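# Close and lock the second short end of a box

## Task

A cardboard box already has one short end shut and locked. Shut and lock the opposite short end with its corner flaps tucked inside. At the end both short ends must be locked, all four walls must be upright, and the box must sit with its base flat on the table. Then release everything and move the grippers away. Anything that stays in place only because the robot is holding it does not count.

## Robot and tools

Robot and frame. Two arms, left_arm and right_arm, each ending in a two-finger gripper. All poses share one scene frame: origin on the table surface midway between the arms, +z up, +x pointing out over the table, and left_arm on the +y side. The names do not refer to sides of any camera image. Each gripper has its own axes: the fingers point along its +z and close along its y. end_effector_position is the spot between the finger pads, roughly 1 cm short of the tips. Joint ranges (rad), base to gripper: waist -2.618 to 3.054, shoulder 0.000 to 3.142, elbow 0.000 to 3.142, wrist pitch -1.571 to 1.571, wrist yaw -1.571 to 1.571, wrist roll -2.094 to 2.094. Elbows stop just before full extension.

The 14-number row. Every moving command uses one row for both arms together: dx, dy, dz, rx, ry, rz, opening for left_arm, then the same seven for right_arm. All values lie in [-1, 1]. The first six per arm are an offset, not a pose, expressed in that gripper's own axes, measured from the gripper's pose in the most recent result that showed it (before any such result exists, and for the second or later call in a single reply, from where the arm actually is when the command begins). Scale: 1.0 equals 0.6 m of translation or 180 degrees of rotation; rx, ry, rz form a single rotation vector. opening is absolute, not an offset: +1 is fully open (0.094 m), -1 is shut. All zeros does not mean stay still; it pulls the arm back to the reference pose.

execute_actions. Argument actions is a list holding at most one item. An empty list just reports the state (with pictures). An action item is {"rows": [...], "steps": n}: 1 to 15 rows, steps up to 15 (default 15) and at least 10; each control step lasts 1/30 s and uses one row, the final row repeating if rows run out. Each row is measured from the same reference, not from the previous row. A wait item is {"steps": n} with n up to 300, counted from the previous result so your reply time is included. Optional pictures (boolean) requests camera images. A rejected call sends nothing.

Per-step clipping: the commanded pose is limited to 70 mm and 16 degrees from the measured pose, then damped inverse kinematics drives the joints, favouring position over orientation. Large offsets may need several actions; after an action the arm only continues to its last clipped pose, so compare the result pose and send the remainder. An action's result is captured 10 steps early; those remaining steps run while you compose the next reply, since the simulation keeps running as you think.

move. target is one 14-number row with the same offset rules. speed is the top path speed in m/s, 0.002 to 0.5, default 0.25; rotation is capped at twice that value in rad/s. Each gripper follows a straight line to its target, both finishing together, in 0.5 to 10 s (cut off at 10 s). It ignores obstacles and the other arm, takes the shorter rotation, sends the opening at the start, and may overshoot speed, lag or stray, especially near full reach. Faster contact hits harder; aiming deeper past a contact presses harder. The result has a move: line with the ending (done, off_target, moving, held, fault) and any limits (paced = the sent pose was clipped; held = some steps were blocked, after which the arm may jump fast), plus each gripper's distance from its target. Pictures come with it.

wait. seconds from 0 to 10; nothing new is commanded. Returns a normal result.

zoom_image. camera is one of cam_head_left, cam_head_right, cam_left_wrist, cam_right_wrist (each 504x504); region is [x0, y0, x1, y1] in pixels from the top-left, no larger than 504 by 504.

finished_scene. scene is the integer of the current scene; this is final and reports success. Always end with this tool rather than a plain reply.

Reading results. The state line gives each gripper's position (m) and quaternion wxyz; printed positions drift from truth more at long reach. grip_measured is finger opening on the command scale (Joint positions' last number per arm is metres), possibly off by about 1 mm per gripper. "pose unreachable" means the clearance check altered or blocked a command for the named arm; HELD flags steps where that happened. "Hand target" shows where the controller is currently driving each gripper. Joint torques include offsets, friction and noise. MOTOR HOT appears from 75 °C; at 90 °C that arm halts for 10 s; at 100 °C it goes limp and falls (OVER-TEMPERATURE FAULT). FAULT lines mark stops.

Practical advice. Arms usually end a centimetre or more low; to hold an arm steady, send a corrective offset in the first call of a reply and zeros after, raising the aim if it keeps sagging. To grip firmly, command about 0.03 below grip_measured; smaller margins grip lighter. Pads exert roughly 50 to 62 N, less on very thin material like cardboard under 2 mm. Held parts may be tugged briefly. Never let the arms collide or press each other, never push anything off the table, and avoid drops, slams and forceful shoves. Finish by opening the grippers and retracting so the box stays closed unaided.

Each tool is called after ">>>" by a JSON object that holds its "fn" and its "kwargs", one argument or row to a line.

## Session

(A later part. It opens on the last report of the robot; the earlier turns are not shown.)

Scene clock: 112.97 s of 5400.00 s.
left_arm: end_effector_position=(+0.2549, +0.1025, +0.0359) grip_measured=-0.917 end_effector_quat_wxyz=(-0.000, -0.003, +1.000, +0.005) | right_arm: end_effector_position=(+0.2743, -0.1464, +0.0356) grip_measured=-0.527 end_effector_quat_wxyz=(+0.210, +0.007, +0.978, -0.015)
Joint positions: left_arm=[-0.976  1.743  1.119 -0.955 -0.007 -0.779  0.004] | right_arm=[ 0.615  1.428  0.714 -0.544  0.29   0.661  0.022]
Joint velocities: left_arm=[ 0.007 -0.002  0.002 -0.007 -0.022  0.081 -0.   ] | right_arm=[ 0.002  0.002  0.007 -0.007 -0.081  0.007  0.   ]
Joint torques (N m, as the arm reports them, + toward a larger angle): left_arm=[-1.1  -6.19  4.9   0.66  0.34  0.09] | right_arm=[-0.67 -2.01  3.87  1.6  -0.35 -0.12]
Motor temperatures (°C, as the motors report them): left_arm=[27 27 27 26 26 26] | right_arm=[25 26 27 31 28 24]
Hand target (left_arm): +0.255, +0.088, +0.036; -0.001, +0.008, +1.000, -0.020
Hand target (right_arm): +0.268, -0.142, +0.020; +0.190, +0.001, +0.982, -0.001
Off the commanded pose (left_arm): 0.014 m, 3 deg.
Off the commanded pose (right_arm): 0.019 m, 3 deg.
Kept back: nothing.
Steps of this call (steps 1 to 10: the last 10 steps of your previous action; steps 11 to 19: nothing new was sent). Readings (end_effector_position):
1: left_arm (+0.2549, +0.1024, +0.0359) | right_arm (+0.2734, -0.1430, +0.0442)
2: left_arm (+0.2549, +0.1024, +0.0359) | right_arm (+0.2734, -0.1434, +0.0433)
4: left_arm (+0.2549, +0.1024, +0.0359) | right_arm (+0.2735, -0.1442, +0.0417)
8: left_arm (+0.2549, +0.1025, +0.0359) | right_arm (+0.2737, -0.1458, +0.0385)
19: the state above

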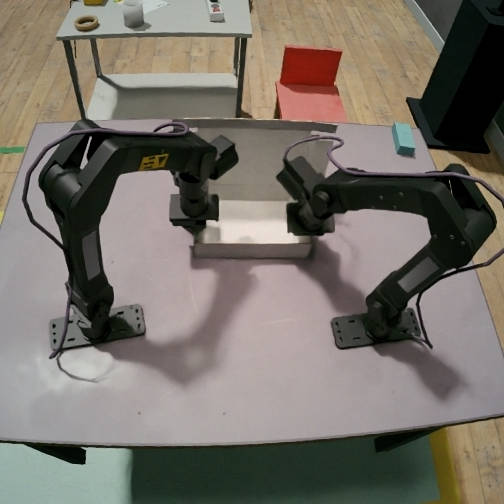

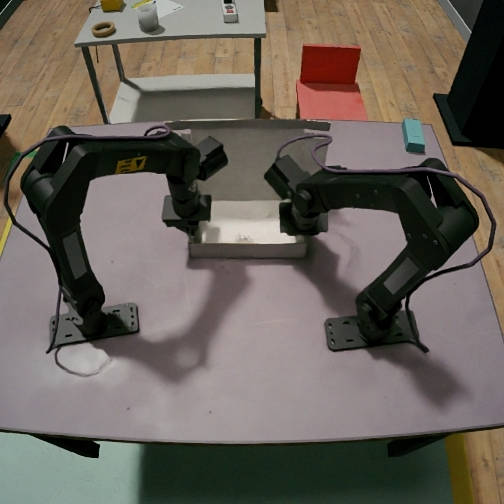

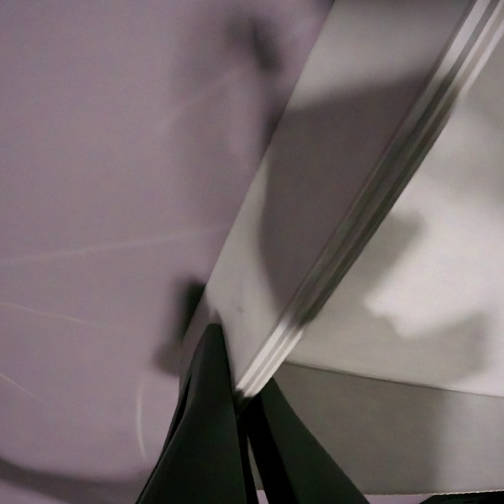

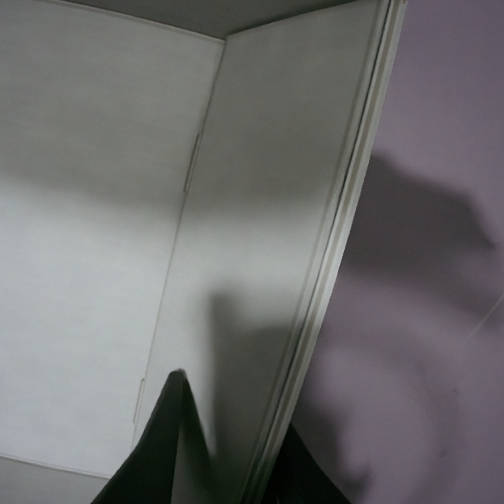

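>>> {"fn": "execute_actions", "kwargs": {
  "actions": [
    {"rows": [[0,-0.024,0,0.016,0,0.007,-0.945,0.0188,0.0088,0.0242,-0.0102,0.013,-0.0025,-0.547],[0,-0.024,0,0.016,0,0.007,-0.945,0.0191,0.0079,0.025,-0.0102,0.013,-0.0025,-0.565],[0,-0.023,0,0.016,0,0.007,-0.945,0.0195,0.0071,0.0257,-0.0102,0.013,-0.0025,-0.582],[0,-0.023,0,0.0155,0,0.007,-0.945,0.0198,0.0062,0.0265,-0.0102,0.013,-0.0025,-0.60],[0,-0.022,0,0.015,0,0.007,-0.945,0.0201,0.0053,0.0272,-0.0102,0.013,-0.0025,-0.617],[0,-0.022,0,0.015,0,0.007,-0.945,0.0204,0.0044,0.028,-0.0102,0.013,-0.0025,-0.634],[0,-0.021,0,0.0145,0,0.007,-0.945,0.0207,0.0035,0.0287,-0.0102,0.013,-0.0025,-0.651],[0,-0.021,0,0.014,0,0.007,-0.945,0.0211,0.0027,0.0295,-0.0102,0.013,-0.0025,-0.669],[0,-0.020,0,0.014,0,0.007,-0.945,0.0214,0.0018,0.0302,-0.0102,0.013,-0.0025,-0.686],[0,-0.020,0,0.0135,0,0.007,-0.945,0.0217,0.0009,0.031,-0.0102,0.013,-0.0025,-0.703],[0,-0.019,0,0.013,0,0.007,-0.945,0.022,0,0.0317,-0.0102,0.013,-0.0025,-0.72],[0,-0.019,0,0.013,0,0.007,-0.945,0.0223,-0.0009,0.0325,-0.0102,0.013,-0.0025,-0.738],[0,-0.018,0,0.0125,0,0.007,-0.945,0.0227,-0.0017,0.0332,-0.0102,0.013,-0.0025,-0.755],[0,-0.018,0,0.012,0,0.007,-0.945,0.023,-0.0026,0.034,-0.0102,0.013,-0.0025,-0.772],[0,-0.018,0,0.012,0,0.007,-0.945,0.0233,-0.0035,0.0347,-0.0102,0.013,-0.0025,-0.79]], "steps": 15}
  ]
}}

>>> {"fn": "wait", "kwargs": {
  "seconds": 0.3
}}

Scene clock: 115.30 s of 5400.00 s.
left_arm: end_effector_position=(+0.2549, +0.1025, +0.0359) grip_measured=-0.917 end_effector_quat_wxyz=(-0.000, -0.003, +1.000, +0.005) | right_arm: end_effector_position=(+0.2745, -0.1486, +0.0334) grip_measured=-0.606 end_effector_quat_wxyz=(+0.207, +0.008, +0.978, -0.017)
Joint positions: left_arm=[-0.976  1.743  1.119 -0.955 -0.007 -0.779  0.004] | right_arm=[ 0.608  1.433  0.712 -0.542  0.288  0.655  0.018]
Joint velocities: left_arm=[-0.002 -0.002 -0.022 -0.051  0.007  0.066 -0.   ] | right_arm=[-0.037 -0.007 -0.11   0.168  0.007 -0.007 -0.015]
Joint torques (N m, as the arm reports them, + toward a larger angle): left_arm=[-0.98 -6.24  4.83  0.65  0.32  0.1 ] | right_arm=[-0.45 -2.45  3.29  1.53 -0.37 -0.09]
Motor temperatures (°C, as the motors report them): left_arm=[27 27 27 26 26 26] | right_arm=[25 26 27 31 28 24]
Steps of this call (steps 1 to 65: nothing new was sent; steps 66 to 70: the first 5 steps of this action). Readings (end_effector_position):
66: left_arm (+0.2549, +0.1025, +0.0359) | right_arm (+0.2744, -0.1465, +0.0356)
67: left_arm (+0.2549, +0.1025, +0.0359) | right_arm (+0.2745, -0.1470, +0.0353)
69: left_arm (+0.2549, +0.1025, +0.0359) | right_arm (+0.2746, -0.1479, +0.0342)
70: the state above

Scene clock: 115.93 s of 5400.00 s.
left_arm: end_effector_position=(+0.2550, +0.1025, +0.0359) grip_measured=-0.917 end_effector_quat_wxyz=(-0.000, -0.003, +1.000, +0.005) | right_arm: end_effector_position=(+0.2756, -0.1530, +0.0280) grip_measured=-0.786 end_effector_quat_wxyz=(+0.208, +0.008, +0.978, -0.016)
Joint positions: left_arm=[-0.976  1.743  1.119 -0.955 -0.007 -0.779  0.004] | right_arm=[ 0.589  1.433  0.686 -0.507  0.282  0.638  0.01 ]
Joint velocities: left_arm=[-0.027 -0.017 -0.012 -0.007  0.037  0.022 -0.   ] | right_arm=[-0.002 -0.012 -0.007 -0.007 -0.051 -0.007  0.   ]
Joint torques (N m, as the arm reports them, + toward a larger angle): left_arm=[-0.83 -6.24  4.82  0.6   0.25  0.12] | right_arm=[-0.67 -2.57  3.51  1.63 -0.34 -0.14]
Motor temperatures (°C, as the motors report them): left_arm=[27 27 27 26 26 26] | right_arm=[25 26 27 31 28 24]
Hand target (left_arm): +0.255, +0.092, +0.036; -0.000, +0.008, +1.000, -0.014
Hand target (right_arm): +0.269, -0.150, +0.013; +0.189, +0.001, +0.982, -0.001
Off the commanded pose (left_arm): 0.011 m, 3 deg.
Off the commanded pose (right_arm): 0.018 m, 3 deg.
Kept back: nothing.
Steps of this call (steps 1 to 10: the last 10 steps of your previous action; steps 11 to 19: nothing new was sent). Readings (end_effector_position):
1: left_arm (+0.2549, +0.1025, +0.0359) | right_arm (+0.2746, -0.1490, +0.0328)
2: left_arm (+0.2549, +0.1025, +0.0359) | right_arm (+0.2747, -0.1496, +0.0321)
4: left_arm (+0.2550, +0.1025, +0.0359) | right_arm (+0.2749, -0.1504, +0.0309)
8: left_arm (+0.2550, +0.1025, +0.0359) | right_arm (+0.2750, -0.1518, +0.0296)
19: the state above

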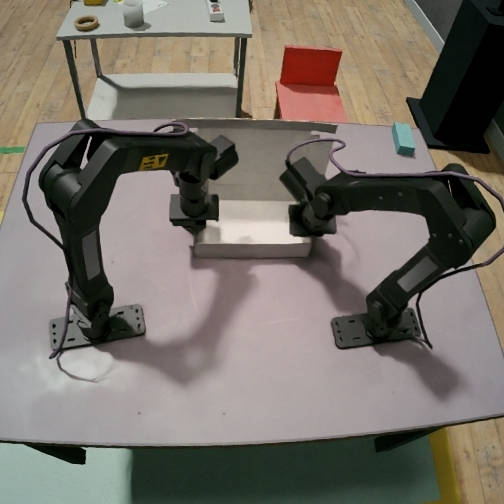

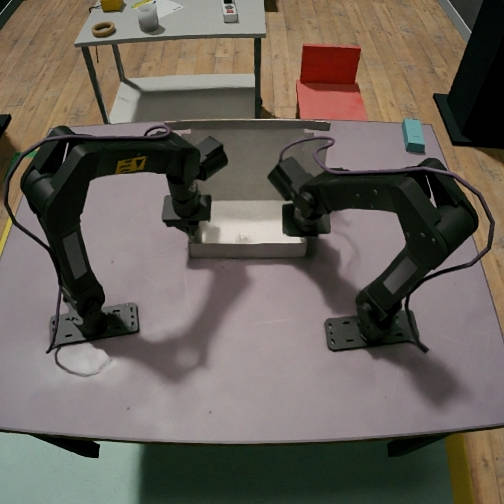

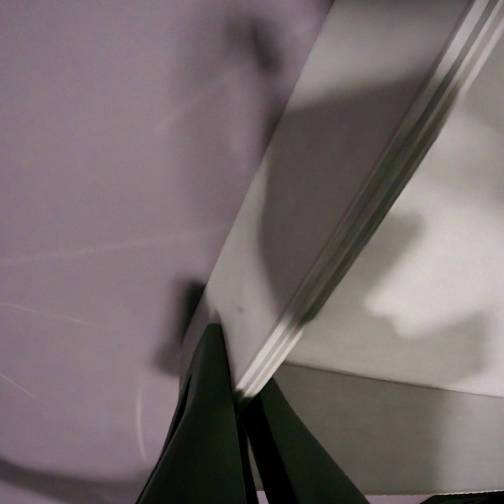

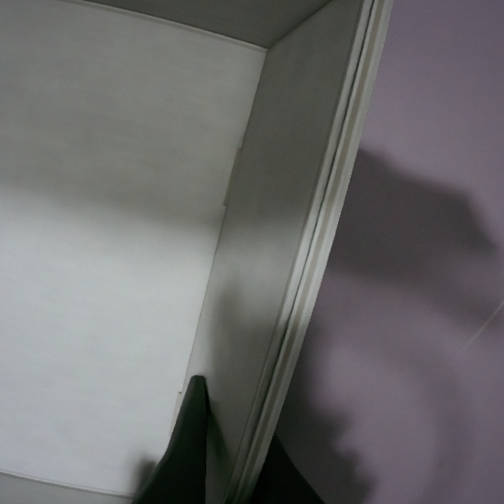

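>>> {"fn": "execute_actions", "kwargs": {
  "actions": [
    {"rows": [[0,-0.018,0,0.012,0,0.007,-0.945,0.0201,0.007,0.0216,-0.011,0.012,-0.003,-0.80],[0,-0.018,0,0.012,0,0.007,-0.945,0.02,0.0067,0.0214,-0.011,0.012,-0.003,-0.81],[0,-0.018,0,0.012,0,0.007,-0.945,0.0199,0.0064,0.0212,-0.011,0.012,-0.003,-0.82],[0,-0.018,0,0.012,0,0.007,-0.945,0.0198,0.0061,0.021,-0.011,0.012,-0.003,-0.83],[0,-0.018,0,0.012,0,0.007,-0.945,0.0197,0.0058,0.0208,-0.011,0.012,-0.003,-0.84],[0,-0.018,0,0.012,0,0.007,-0.945,0.0196,0.0055,0.0206,-0.011,0.012,-0.003,-0.85],[0,-0.018,0,0.012,0,0.007,-0.945,0.0195,0.0052,0.0204,-0.011,0.012,-0.003,-0.86],[0,-0.018,0,0.012,0,0.007,-0.945,0.0194,0.0049,0.0202,-0.011,0.012,-0.003,-0.87],[0,-0.018,0,0.012,0,0.007,-0.945,0.0193,0.0046,0.02,-0.011,0.012,-0.003,-0.88],[0,-0.018,0,0.012,0,0.007,-0.945,0.0192,0.0043,0.0198,-0.011,0.012,-0.003,-0.89],[0,-0.018,0,0.012,0,0.007,-0.945,0.0191,0.004,0.0196,-0.011,0.012,-0.003,-0.90],[0,-0.018,0,0.012,0,0.007,-0.945,0.019,0.0037,0.0194,-0.011,0.012,-0.003,-0.91],[0,-0.018,0,0.012,0,0.007,-0.945,0.0189,0.0034,0.0192,-0.011,0.012,-0.003,-0.92],[0,-0.018,0,0.012,0,0.007,-0.945,0.0188,0.0032,0.019,-0.011,0.012,-0.003,-0.93],[0,-0.018,0,0.012,0,0.007,-0.945,0.0188,0.003,0.019,-0.011,0.012,-0.003,-0.94]], "steps": 15}
  ]
}}

>>> {"fn": "wait", "kwargs": {
  "seconds": 0.4
}}

Scene clock: 117.43 s of 5400.00 s.
left_arm: end_effector_position=(+0.2550, +0.1026, +0.0359) grip_measured=-0.917 end_effector_quat_wxyz=(-0.000, -0.003, +1.000, +0.005) | right_arm: end_effector_position=(+0.2760, -0.1538, +0.0280) grip_measured=-0.831 end_effector_quat_wxyz=(+0.208, +0.008, +0.978, -0.016)
Joint positions: left_arm=[-0.976  1.743  1.119 -0.955 -0.007 -0.779  0.004] | right_arm=[ 0.586  1.433  0.686 -0.507  0.281  0.634  0.008]
Joint velocities: left_arm=[ 0.002 -0.007  0.002 -0.037 -0.081  0.022  0.   ] | right_arm=[-0.042 -0.002  0.002 -0.051  0.037 -0.051 -0.009]
Joint torques (N m, as the arm reports them, + toward a larger angle): left_arm=[-0.83 -6.24  4.85  0.61  0.25  0.11] | right_arm=[-0.51 -2.66  3.38  1.63 -0.3  -0.09]
Motor temperatures (°C, as the motors report them): left_arm=[27 27 27 26 26 26] | right_arm=[25 26 27 31 28 24]
Steps of this call (steps 1 to 40: nothing new was sent; steps 41 to 45: the first 5 steps of this action). Readings (end_effector_position):
41: left_arm (+0.2550, +0.1025, +0.0359) | right_arm (+0.2756, -0.1530, +0.0280)
42: left_arm (+0.2550, +0.1025, +0.0359) | right_arm (+0.2756, -0.1530, +0.0280)
44: left_arm (+0.2550, +0.1025, +0.0359) | right_arm (+0.2758, -0.1534, +0.0280)
45: the state above

Scene clock: 118.17 s of 5400.00 s.
left_arm: end_effector_position=(+0.2553, +0.1030, +0.0359) grip_measured=-0.917 end_effector_quat_wxyz=(+0.001, -0.004, +1.000, +0.006) | right_arm: end_effector_position=(+0.2767, -0.1543, +0.0277) grip_measured=-0.918 end_effector_quat_wxyz=(+0.206, +0.007, +0.978, -0.014)
Joint positions: left_arm=[-0.976  1.743  1.119 -0.955 -0.01  -0.781  0.004] | right_arm=[ 0.577  1.433  0.686 -0.505  0.272  0.625  0.004]
Joint velocities: left_arm=[ 0.007  0.017 -0.017  0.007 -0.007 -0.037 -0.001] | right_arm=[ 0.002 -0.002  0.002  0.037 -0.007 -0.022 -0.001]
Joint torques (N m, as the arm reports them, + toward a larger angle): left_arm=[-0.84 -6.26  4.83  0.6   0.27  0.13] | right_arm=[-0.47 -3.13  3.33  1.62 -0.27 -0.16]
Motor temperatures (°C, as the motors report them): left_arm=[27 27 27 26 26 26] | right_arm=[25 26 27 31 28 24]
Hand target (left_arm): +0.255, +0.092, +0.036; -0.000, +0.008, +1.000, -0.013
Hand target (right_arm): +0.269, -0.152, +0.014; +0.189, +0.001, +0.982, -0.000
Off the commanded pose (left_arm): 0.011 m, 3 deg.
Off the commanded pose (right_arm): 0.017 m, 3 deg.
Kept back: nothing.
Steps of this call (steps 1 to 10: the last 10 steps of your previous action; steps 11 to 22: nothing new was sent). Readings (end_effector_position):
1: left_arm (+0.2550, +0.1026, +0.0359) | right_arm (+0.2761, -0.1541, +0.0280)
2: left_arm (+0.2551, +0.1026, +0.0359) | right_arm (+0.2762, -0.1542, +0.0280)
4: left_arm (+0.2551, +0.1026, +0.0359) | right_arm (+0.2764, -0.1546, +0.0279)
8: left_arm (+0.2550, +0.1027, +0.0359) | right_arm (+0.2763, -0.1546, +0.0278)
22: the state above

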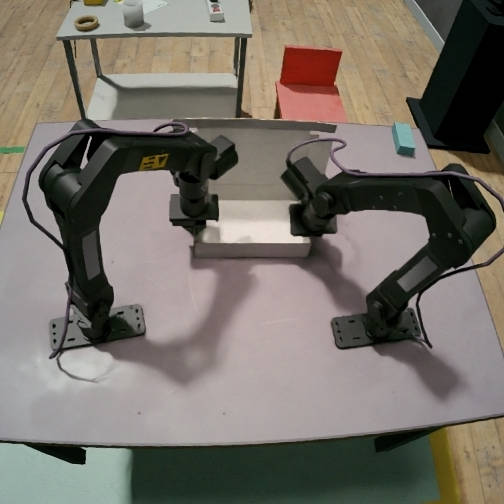

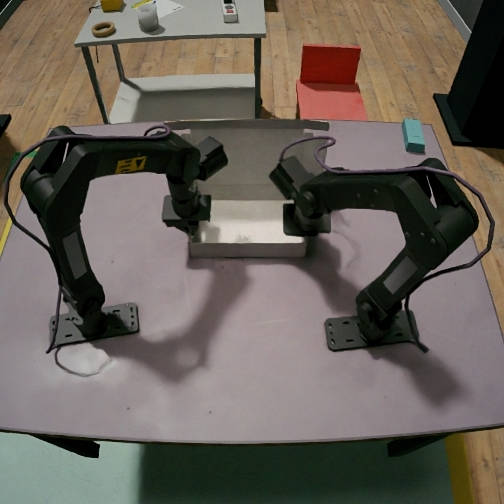

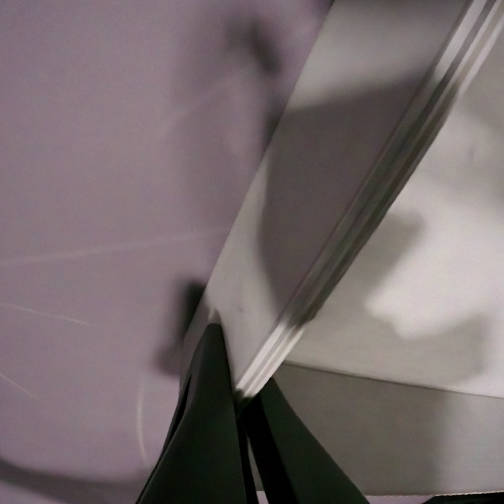

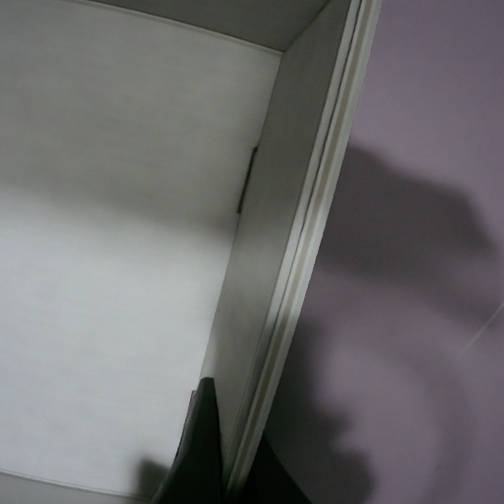

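>>> {"fn": "execute_actions", "kwargs": {
  "actions": [
    {"rows": [[0,-0.016,0,0.011,0,0.006,-0.945,0.017,0.003,0.017,-0.009,0.010,-0.002,-0.94],[0,-0.014,0,0.010,0,0.005,-0.945,0.015,0.0026,0.015,-0.008,0.009,-0.002,-0.94],[0,-0.012,0,0.008,0,0.005,-0.945,0.013,0.0022,0.013,-0.007,0.008,-0.002,-0.94],[0,-0.010,0,0.007,0,0.004,-0.945,0.011,0.0018,0.011,-0.006,0.006,-0.001,-0.94],[0,-0.008,0,0.005,0,0.003,-0.945,0.009,0.0014,0.009,-0.005,0.005,-0.001,-0.94],[0,-0.006,0,0.004,0,0.002,-0.945,0.007,0.001,0.007,-0.004,0.004,-0.001,-0.93],[0,-0.004,0,0.003,0,0.002,-0.945,0.005,0.0006,0.005,-0.003,0.003,0,-0.92],[0,-0.002,0,0.001,0,0.001,-0.945,0.003,0.0003,0.003,-0.002,0.002,0,-0.90],[0,0,0,0,0,0,-0.945,0.001,0,0.001,-0.001,0.001,0,-0.87],[0,0,0,0,0,0,-0.945,0,0,0,0,0,0,-0.83],[0,0,0,0,0,0,-0.945,0,0,0,0,0,0,-0.78],[0,0,0,0,0,0,-0.945,0,0,0,0,0,0,-0.72],[0,0,0,0,0,0,-0.945,0,0,0,0,0,0,-0.65],[0,0,0,0,0,0,-0.945,0,0,0,0,0,0,-0.58],[0,0,0,0,0,0,-0.945,0,0,0,0,0,0,-0.5]], "steps": 15}
  ]
}}

>>> {"fn": "wait", "kwargs": {
  "seconds": 0.4
}}

Scene clock: 119.37 s of 5400.00 s.
left_arm: end_effector_position=(+0.2553, +0.1032, +0.0359) grip_measured=-0.917 end_effector_quat_wxyz=(+0.001, -0.004, +1.000, +0.007) | right_arm: end_effector_position=(+0.2770, -0.1544, +0.0277) grip_measured=-0.918 end_effector_quat_wxyz=(+0.205, +0.007, +0.979, -0.013)
Joint positions: left_arm=[-0.976  1.743  1.119 -0.955 -0.011 -0.782  0.004] | right_arm=[ 0.575  1.433  0.686 -0.504  0.27   0.622  0.004]
Joint velocities: left_arm=[-0.002 -0.012 -0.012 -0.037 -0.007 -0.095 -0.   ] | right_arm=[-0.007 -0.002  0.012 -0.037  0.051 -0.066 -0.001]
Joint torques (N m, as the arm reports them, + toward a larger angle): left_arm=[-0.16 -6.32  4.74  0.45  0.12  0.15] | right_arm=[-0.22 -3.79  4.83  1.41 -0.03 -0.07]
Motor temperatures (°C, as the motors report them): left_arm=[27 27 27 26 26 26] | right_arm=[25 26 27 31 28 24]
Steps of this call (steps 1 to 31: nothing new was sent; steps 32 to 36: the first 5 steps of this action). Readings (end_effector_position):
32: left_arm (+0.2553, +0.1030, +0.0359) | right_arm (+0.2768, -0.1544, +0.0277)
33: left_arm (+0.2554, +0.1031, +0.0359) | right_arm (+0.2769, -0.1544, +0.0277)
35: left_arm (+0.2553, +0.1032, +0.0359) | right_arm (+0.2770, -0.1544, +0.0277)
36: the state above

Scene clock: 120.10 s of 5400.00 s.
left_arm: end_effector_position=(+0.2549, +0.1031, +0.0359) grip_measured=-0.917 end_effector_quat_wxyz=(-0.000, -0.005, +1.000, +0.007) | right_arm: end_effector_position=(+0.2765, -0.1546, +0.0275) grip_measured=-0.502 end_effector_quat_wxyz=(+0.204, +0.007, +0.979, -0.013)
Joint positions: left_arm=[-0.976  1.743  1.119 -0.956 -0.009 -0.784  0.004] | right_arm=[ 0.575  1.433  0.686 -0.506  0.268  0.622  0.023]
Joint velocities: left_arm=[ 0.012 -0.012 -0.002  0.037  0.037 -0.007 -0.   ] | right_arm=[-0.012 -0.002  0.012  0.007 -0.022  0.007 -0.   ]
Joint torques (N m, as the arm reports them, + toward a larger angle): left_arm=[-0.02 -6.47  4.56  0.4  -0.03  0.02] | right_arm=[ 0.2  -4.16  6.4   1.14  0.21  0.09]
Motor temperatures (°C, as the motors report them): left_arm=[27 27 27 26 26 26] | right_arm=[25 26 27 31 28 24]
Hand target (left_arm): +0.255, +0.103, +0.036; +0.001, -0.004, +1.000, +0.006
Hand target (right_arm): +0.277, -0.154, +0.028; +0.206, +0.007, +0.978, -0.014
Off the commanded pose (left_arm): 0.000 m, 0 deg.
Off the commanded pose (right_arm): 0.000 m, 0 deg.
Kept back: nothing.
Steps of this call (steps 1 to 10: the last 10 steps of your previous action; steps 11 to 22: nothing new was sent). Readings (end_effector_position):
1: left_arm (+0.2554, +0.1032, +0.0359) | right_arm (+0.2770, -0.1545, +0.0277)
2: left_arm (+0.2553, +0.1033, +0.0359) | right_arm (+0.2770, -0.1545, +0.0277)
4: left_arm (+0.2552, +0.1035, +0.0359) | right_arm (+0.2772, -0.1548, +0.0278)
8: left_arm (+0.2549, +0.1031, +0.0359) | right_arm (+0.2766, -0.1548, +0.0275)
22: the state above

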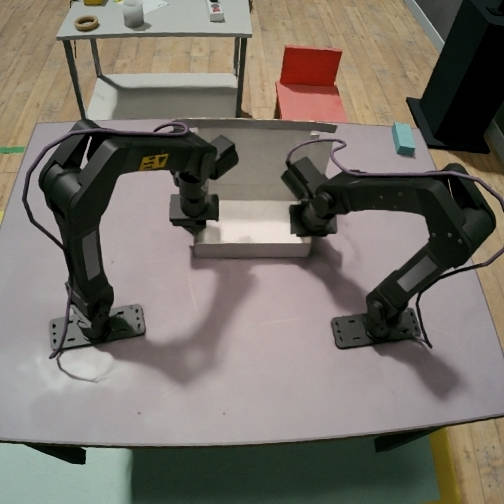

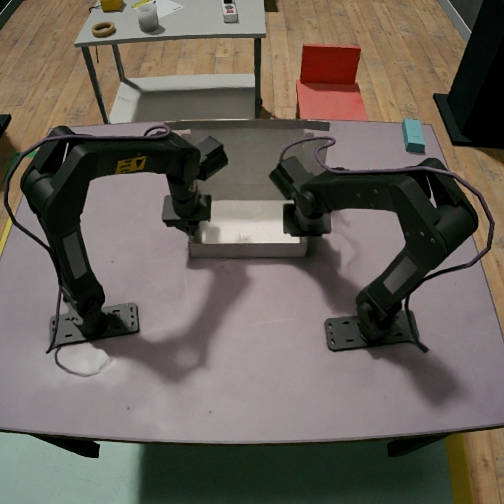

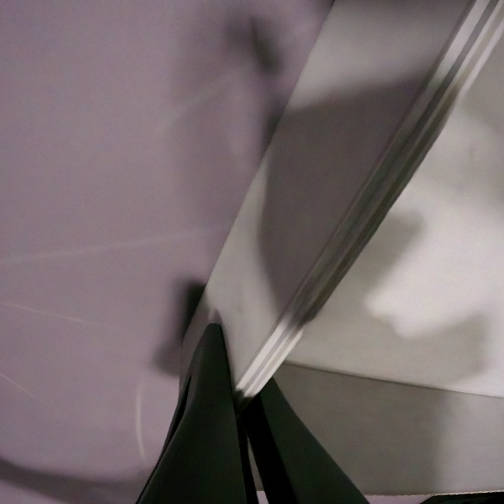

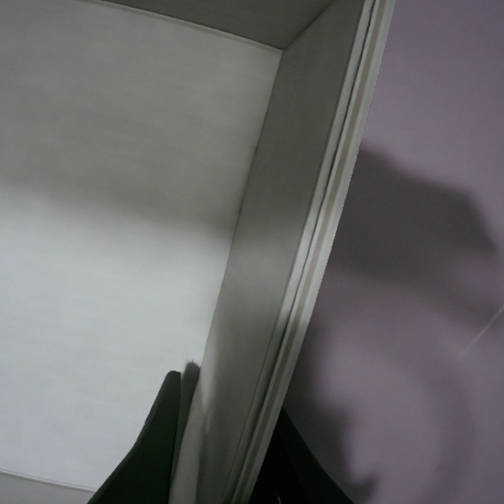

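>>> {"fn": "execute_actions", "kwargs": {
  "actions": [
    {"rows": [[0,0,0,0,0,0,-0.92,0,0,0,0,0,0,-0.48],[0,0,0,0,0,0,-0.89,0,0,0,0,0,0,-0.46],[0,0,0,0,0,0,-0.85,0,0,0,0,0,0,-0.44],[0,0,0,0,0,0,-0.80,0,0,0,0,0,0,-0.42],[0,0,0,0,0,0,-0.73,0,0,0,0,0,0,-0.40],[0,0,0,0,0,0,-0.66,0,0,0,0,0,0,-0.40],[0,0,0,0,0,0,-0.58,0,0,0,0,0,0,-0.40],[0,0,0,0,0,0,-0.50,0,0,0,0,0,0,-0.40],[0,0,0,0,0,0,-0.44,0,0,0,0,0,0,-0.40],[0,0,0,0,0,0,-0.40,0,0,0,0,0,0,-0.40]], "steps": 10}
  ]
}}

>>> {"fn": "move", "kwargs": {
  "target": [0.02,0,-0.13,0,0,0,-0.4,0,0,-0.15,0,0,0,-0.4],
  "speed": 0.15
}}

Scene clock: 125.73 s of 5400.00 s.
left_arm: end_effector_position=(+0.2549, +0.1031, +0.0359) grip_measured=-0.917 end_effector_quat_wxyz=(-0.000, -0.005, +1.000, +0.007) | right_arm: end_effector_position=(+0.2764, -0.1545, +0.0275) grip_measured=-0.502 end_effector_quat_wxyz=(+0.204, +0.007, +0.979, -0.013)
Joint positions: left_arm=[-0.976  1.743  1.119 -0.956 -0.009 -0.784  0.004] | right_arm=[ 0.575  1.433  0.686 -0.506  0.268  0.622  0.023]
Joint velocities: left_arm=[ 0.007 -0.002 -0.002 -0.007 -0.007  0.022 -0.002] | right_arm=[-0.007  0.002  0.007 -0.066  0.051 -0.051  0.001]
Joint torques (N m, as the arm reports them, + toward a larger angle): left_arm=[-0.02 -6.48  4.56  0.4  -0.02  0.02] | right_arm=[ 0.16 -4.26  6.53  1.17  0.16  0.  ]
Motor temperatures (°C, as the motors report them): left_arm=[27 27 27 25 25 26] | right_arm=[25 26 27 31 28 24]
Kept back: the last 10 steps of this action.
Steps of this call (steps 1 to 90: nothing new was sent; then 2.63 s passed at rest). Readings (end_effector_position):
1: left_arm (+0.2549, +0.1031, +0.0359) | right_arm (+0.2764, -0.1545, +0.0275)
2: left_arm (+0.2549, +0.1031, +0.0359) | right_arm (+0.2764, -0.1545, +0.0275)
4: left_arm (+0.2549, +0.1031, +0.0359) | right_arm (+0.2764, -0.1545, +0.0275)
8: left_arm (+0.2549, +0.1031, +0.0359) | right_arm (+0.2764, -0.1545, +0.0275)
90: the state above

Scene clock: 127.57 s of 5400.00 s.
left_arm: end_effector_position=(+0.2423, +0.1057, +0.1033) grip_measured=-0.402 end_effector_quat_wxyz=(-0.010, -0.006, +1.000, +0.016) | right_arm: end_effector_position=(+0.2373, -0.1558, +0.0973) grip_measured=-0.402 end_effector_quat_wxyz=(+0.186, +0.003, +0.982, -0.019)
Joint positions: left_arm=[-0.999  1.664  1.305 -1.248 -0.007 -0.808  0.028] | right_arm=[ 0.676  1.241  0.853 -0.931  0.281  0.724  0.028]
Joint velocities: left_arm=[ 0.022  0.007  0.002 -0.066  0.095  0.051  0.001] | right_arm=[-0.027  0.002  0.012 -0.007 -0.037 -0.037 -0.002]
Joint torques (N m, as the arm reports them, + toward a larger angle): left_arm=[-0.85 -7.35  6.2   0.27 -0.03 -0.1 ] | right_arm=[ 1.15 -4.03  9.44  1.01  0.31  0.08]
Motor temperatures (°C, as the motors report them): left_arm=[27 27 27 25 25 26] | right_arm=[25 26 27 31 28 24]
Hand target (left_arm): +0.243, +0.102, +0.113; -0.000, -0.005, +1.000, +0.006
Hand target (right_arm): +0.241, -0.151, +0.110; +0.204, +0.006, +0.979, -0.011
Off your previous action's commanded pose (left_arm): 0.000 m, 0 deg at its last step (step 10 of this call).
Off your previous action's commanded pose (right_arm): 0.001 m, 0 deg at its last step (step 10 of this call).
Off the commanded pose (left_arm): 0.011 m, 2 deg.
Off the commanded pose (right_arm): 0.014 m, 2 deg.
Kept back: nothing.
move: off_target (left_arm, right_arm)

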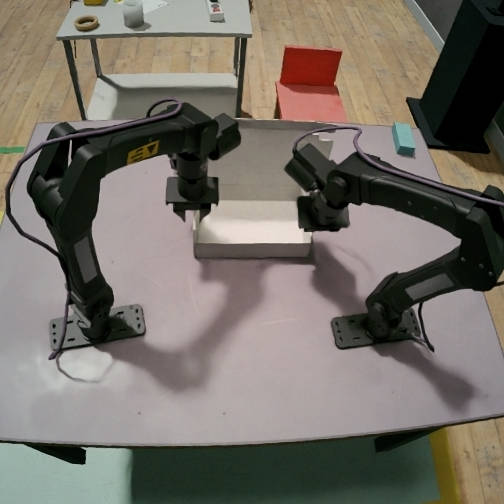

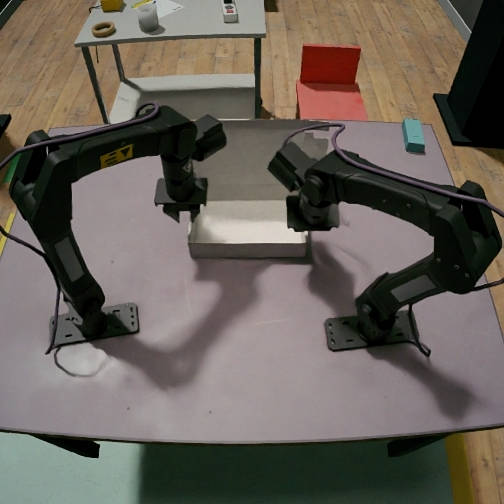

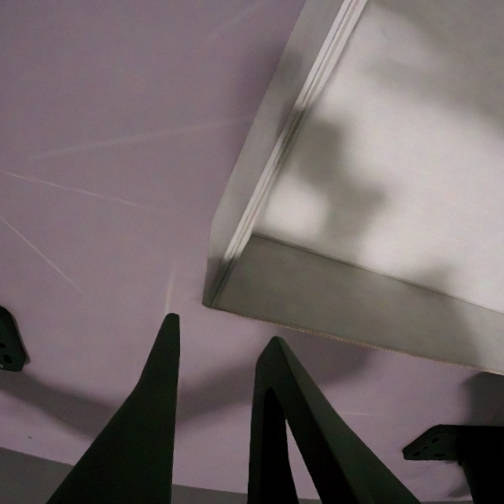

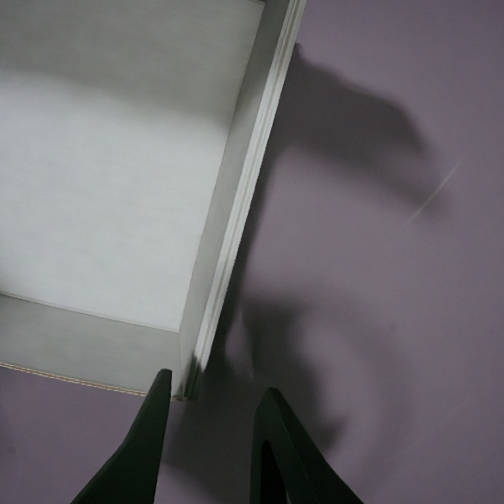

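>>> {"fn": "move", "kwargs": {
  "target": [0.07,0.242,-0.028,0,-0.12,0,-0.4,0.034,-0.242,-0.049,0,0,0,-0.4],
  "speed": 0.25
}}

Scene clock: 129.60 s of 5400.00 s.
left_arm: end_effector_position=(+0.2028, +0.2436, +0.1262) grip_measured=-0.402 end_effector_quat_wxyz=(+0.172, -0.001, +0.985, +0.006) | right_arm: end_effector_position=(+0.2093, -0.3008, +0.1228) grip_measured=-0.402 end_effector_quat_wxyz=(+0.181, +0.004, +0.983, -0.021)
Joint positions: left_arm=[-0.795  0.886  0.798 -1.2   -0.201 -0.566  0.028] | right_arm=[-0.134  0.848  0.76  -1.115  0.023 -0.053  0.028]
Joint velocities: left_arm=[-0.007  0.007 -0.007 -0.022 -0.022  0.007  0.001] | right_arm=[-0.022  0.012  0.002  0.051 -0.022  0.007  0.   ]
Joint torques (N m, as the arm reports them, + toward a larger angle): left_arm=[ 0.86 -1.41  3.98  0.88 -0.23  0.07] | right_arm=[-1.19 -0.88  6.41  1.23 -0.05 -0.06]
Motor temperatures (°C, as the motors report them): left_arm=[27 27 27 25 25 26] | right_arm=[25 26 27 31 28 24]
Hand target (left_arm): +0.201, +0.249, +0.124; +0.176, -0.002, +0.984, +0.012
Hand target (right_arm): +0.207, -0.301, +0.122; +0.183, +0.004, +0.983, -0.019
Off the commanded pose (left_arm): 0.007 m, 1 deg.
Off the commanded pose (right_arm): 0.004 m, 1 deg.
Kept back: nothing.
move: done

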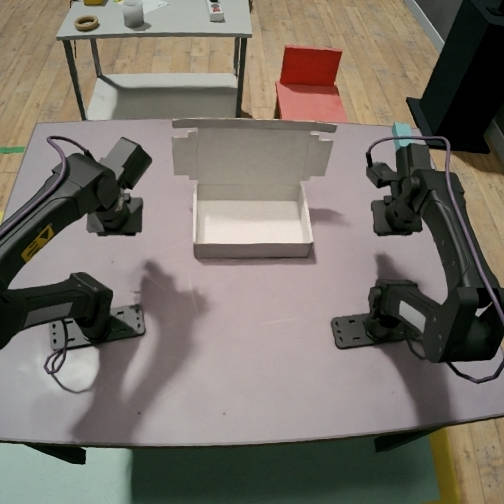

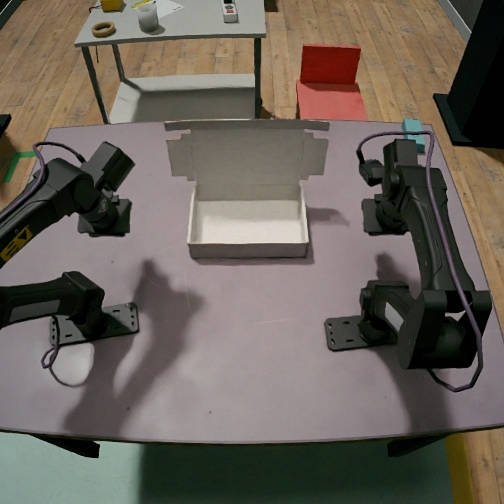

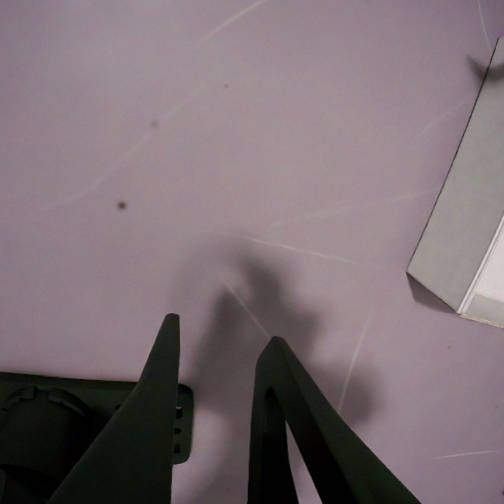

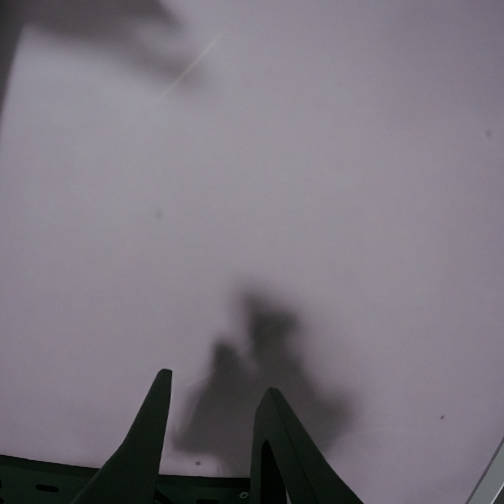

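The box is closed and locked at both ends, and both arms are clear.

>>> {"fn": "finished_scene", "kwargs": {
  "scene": 2
}}

The scene is finished: the task was done.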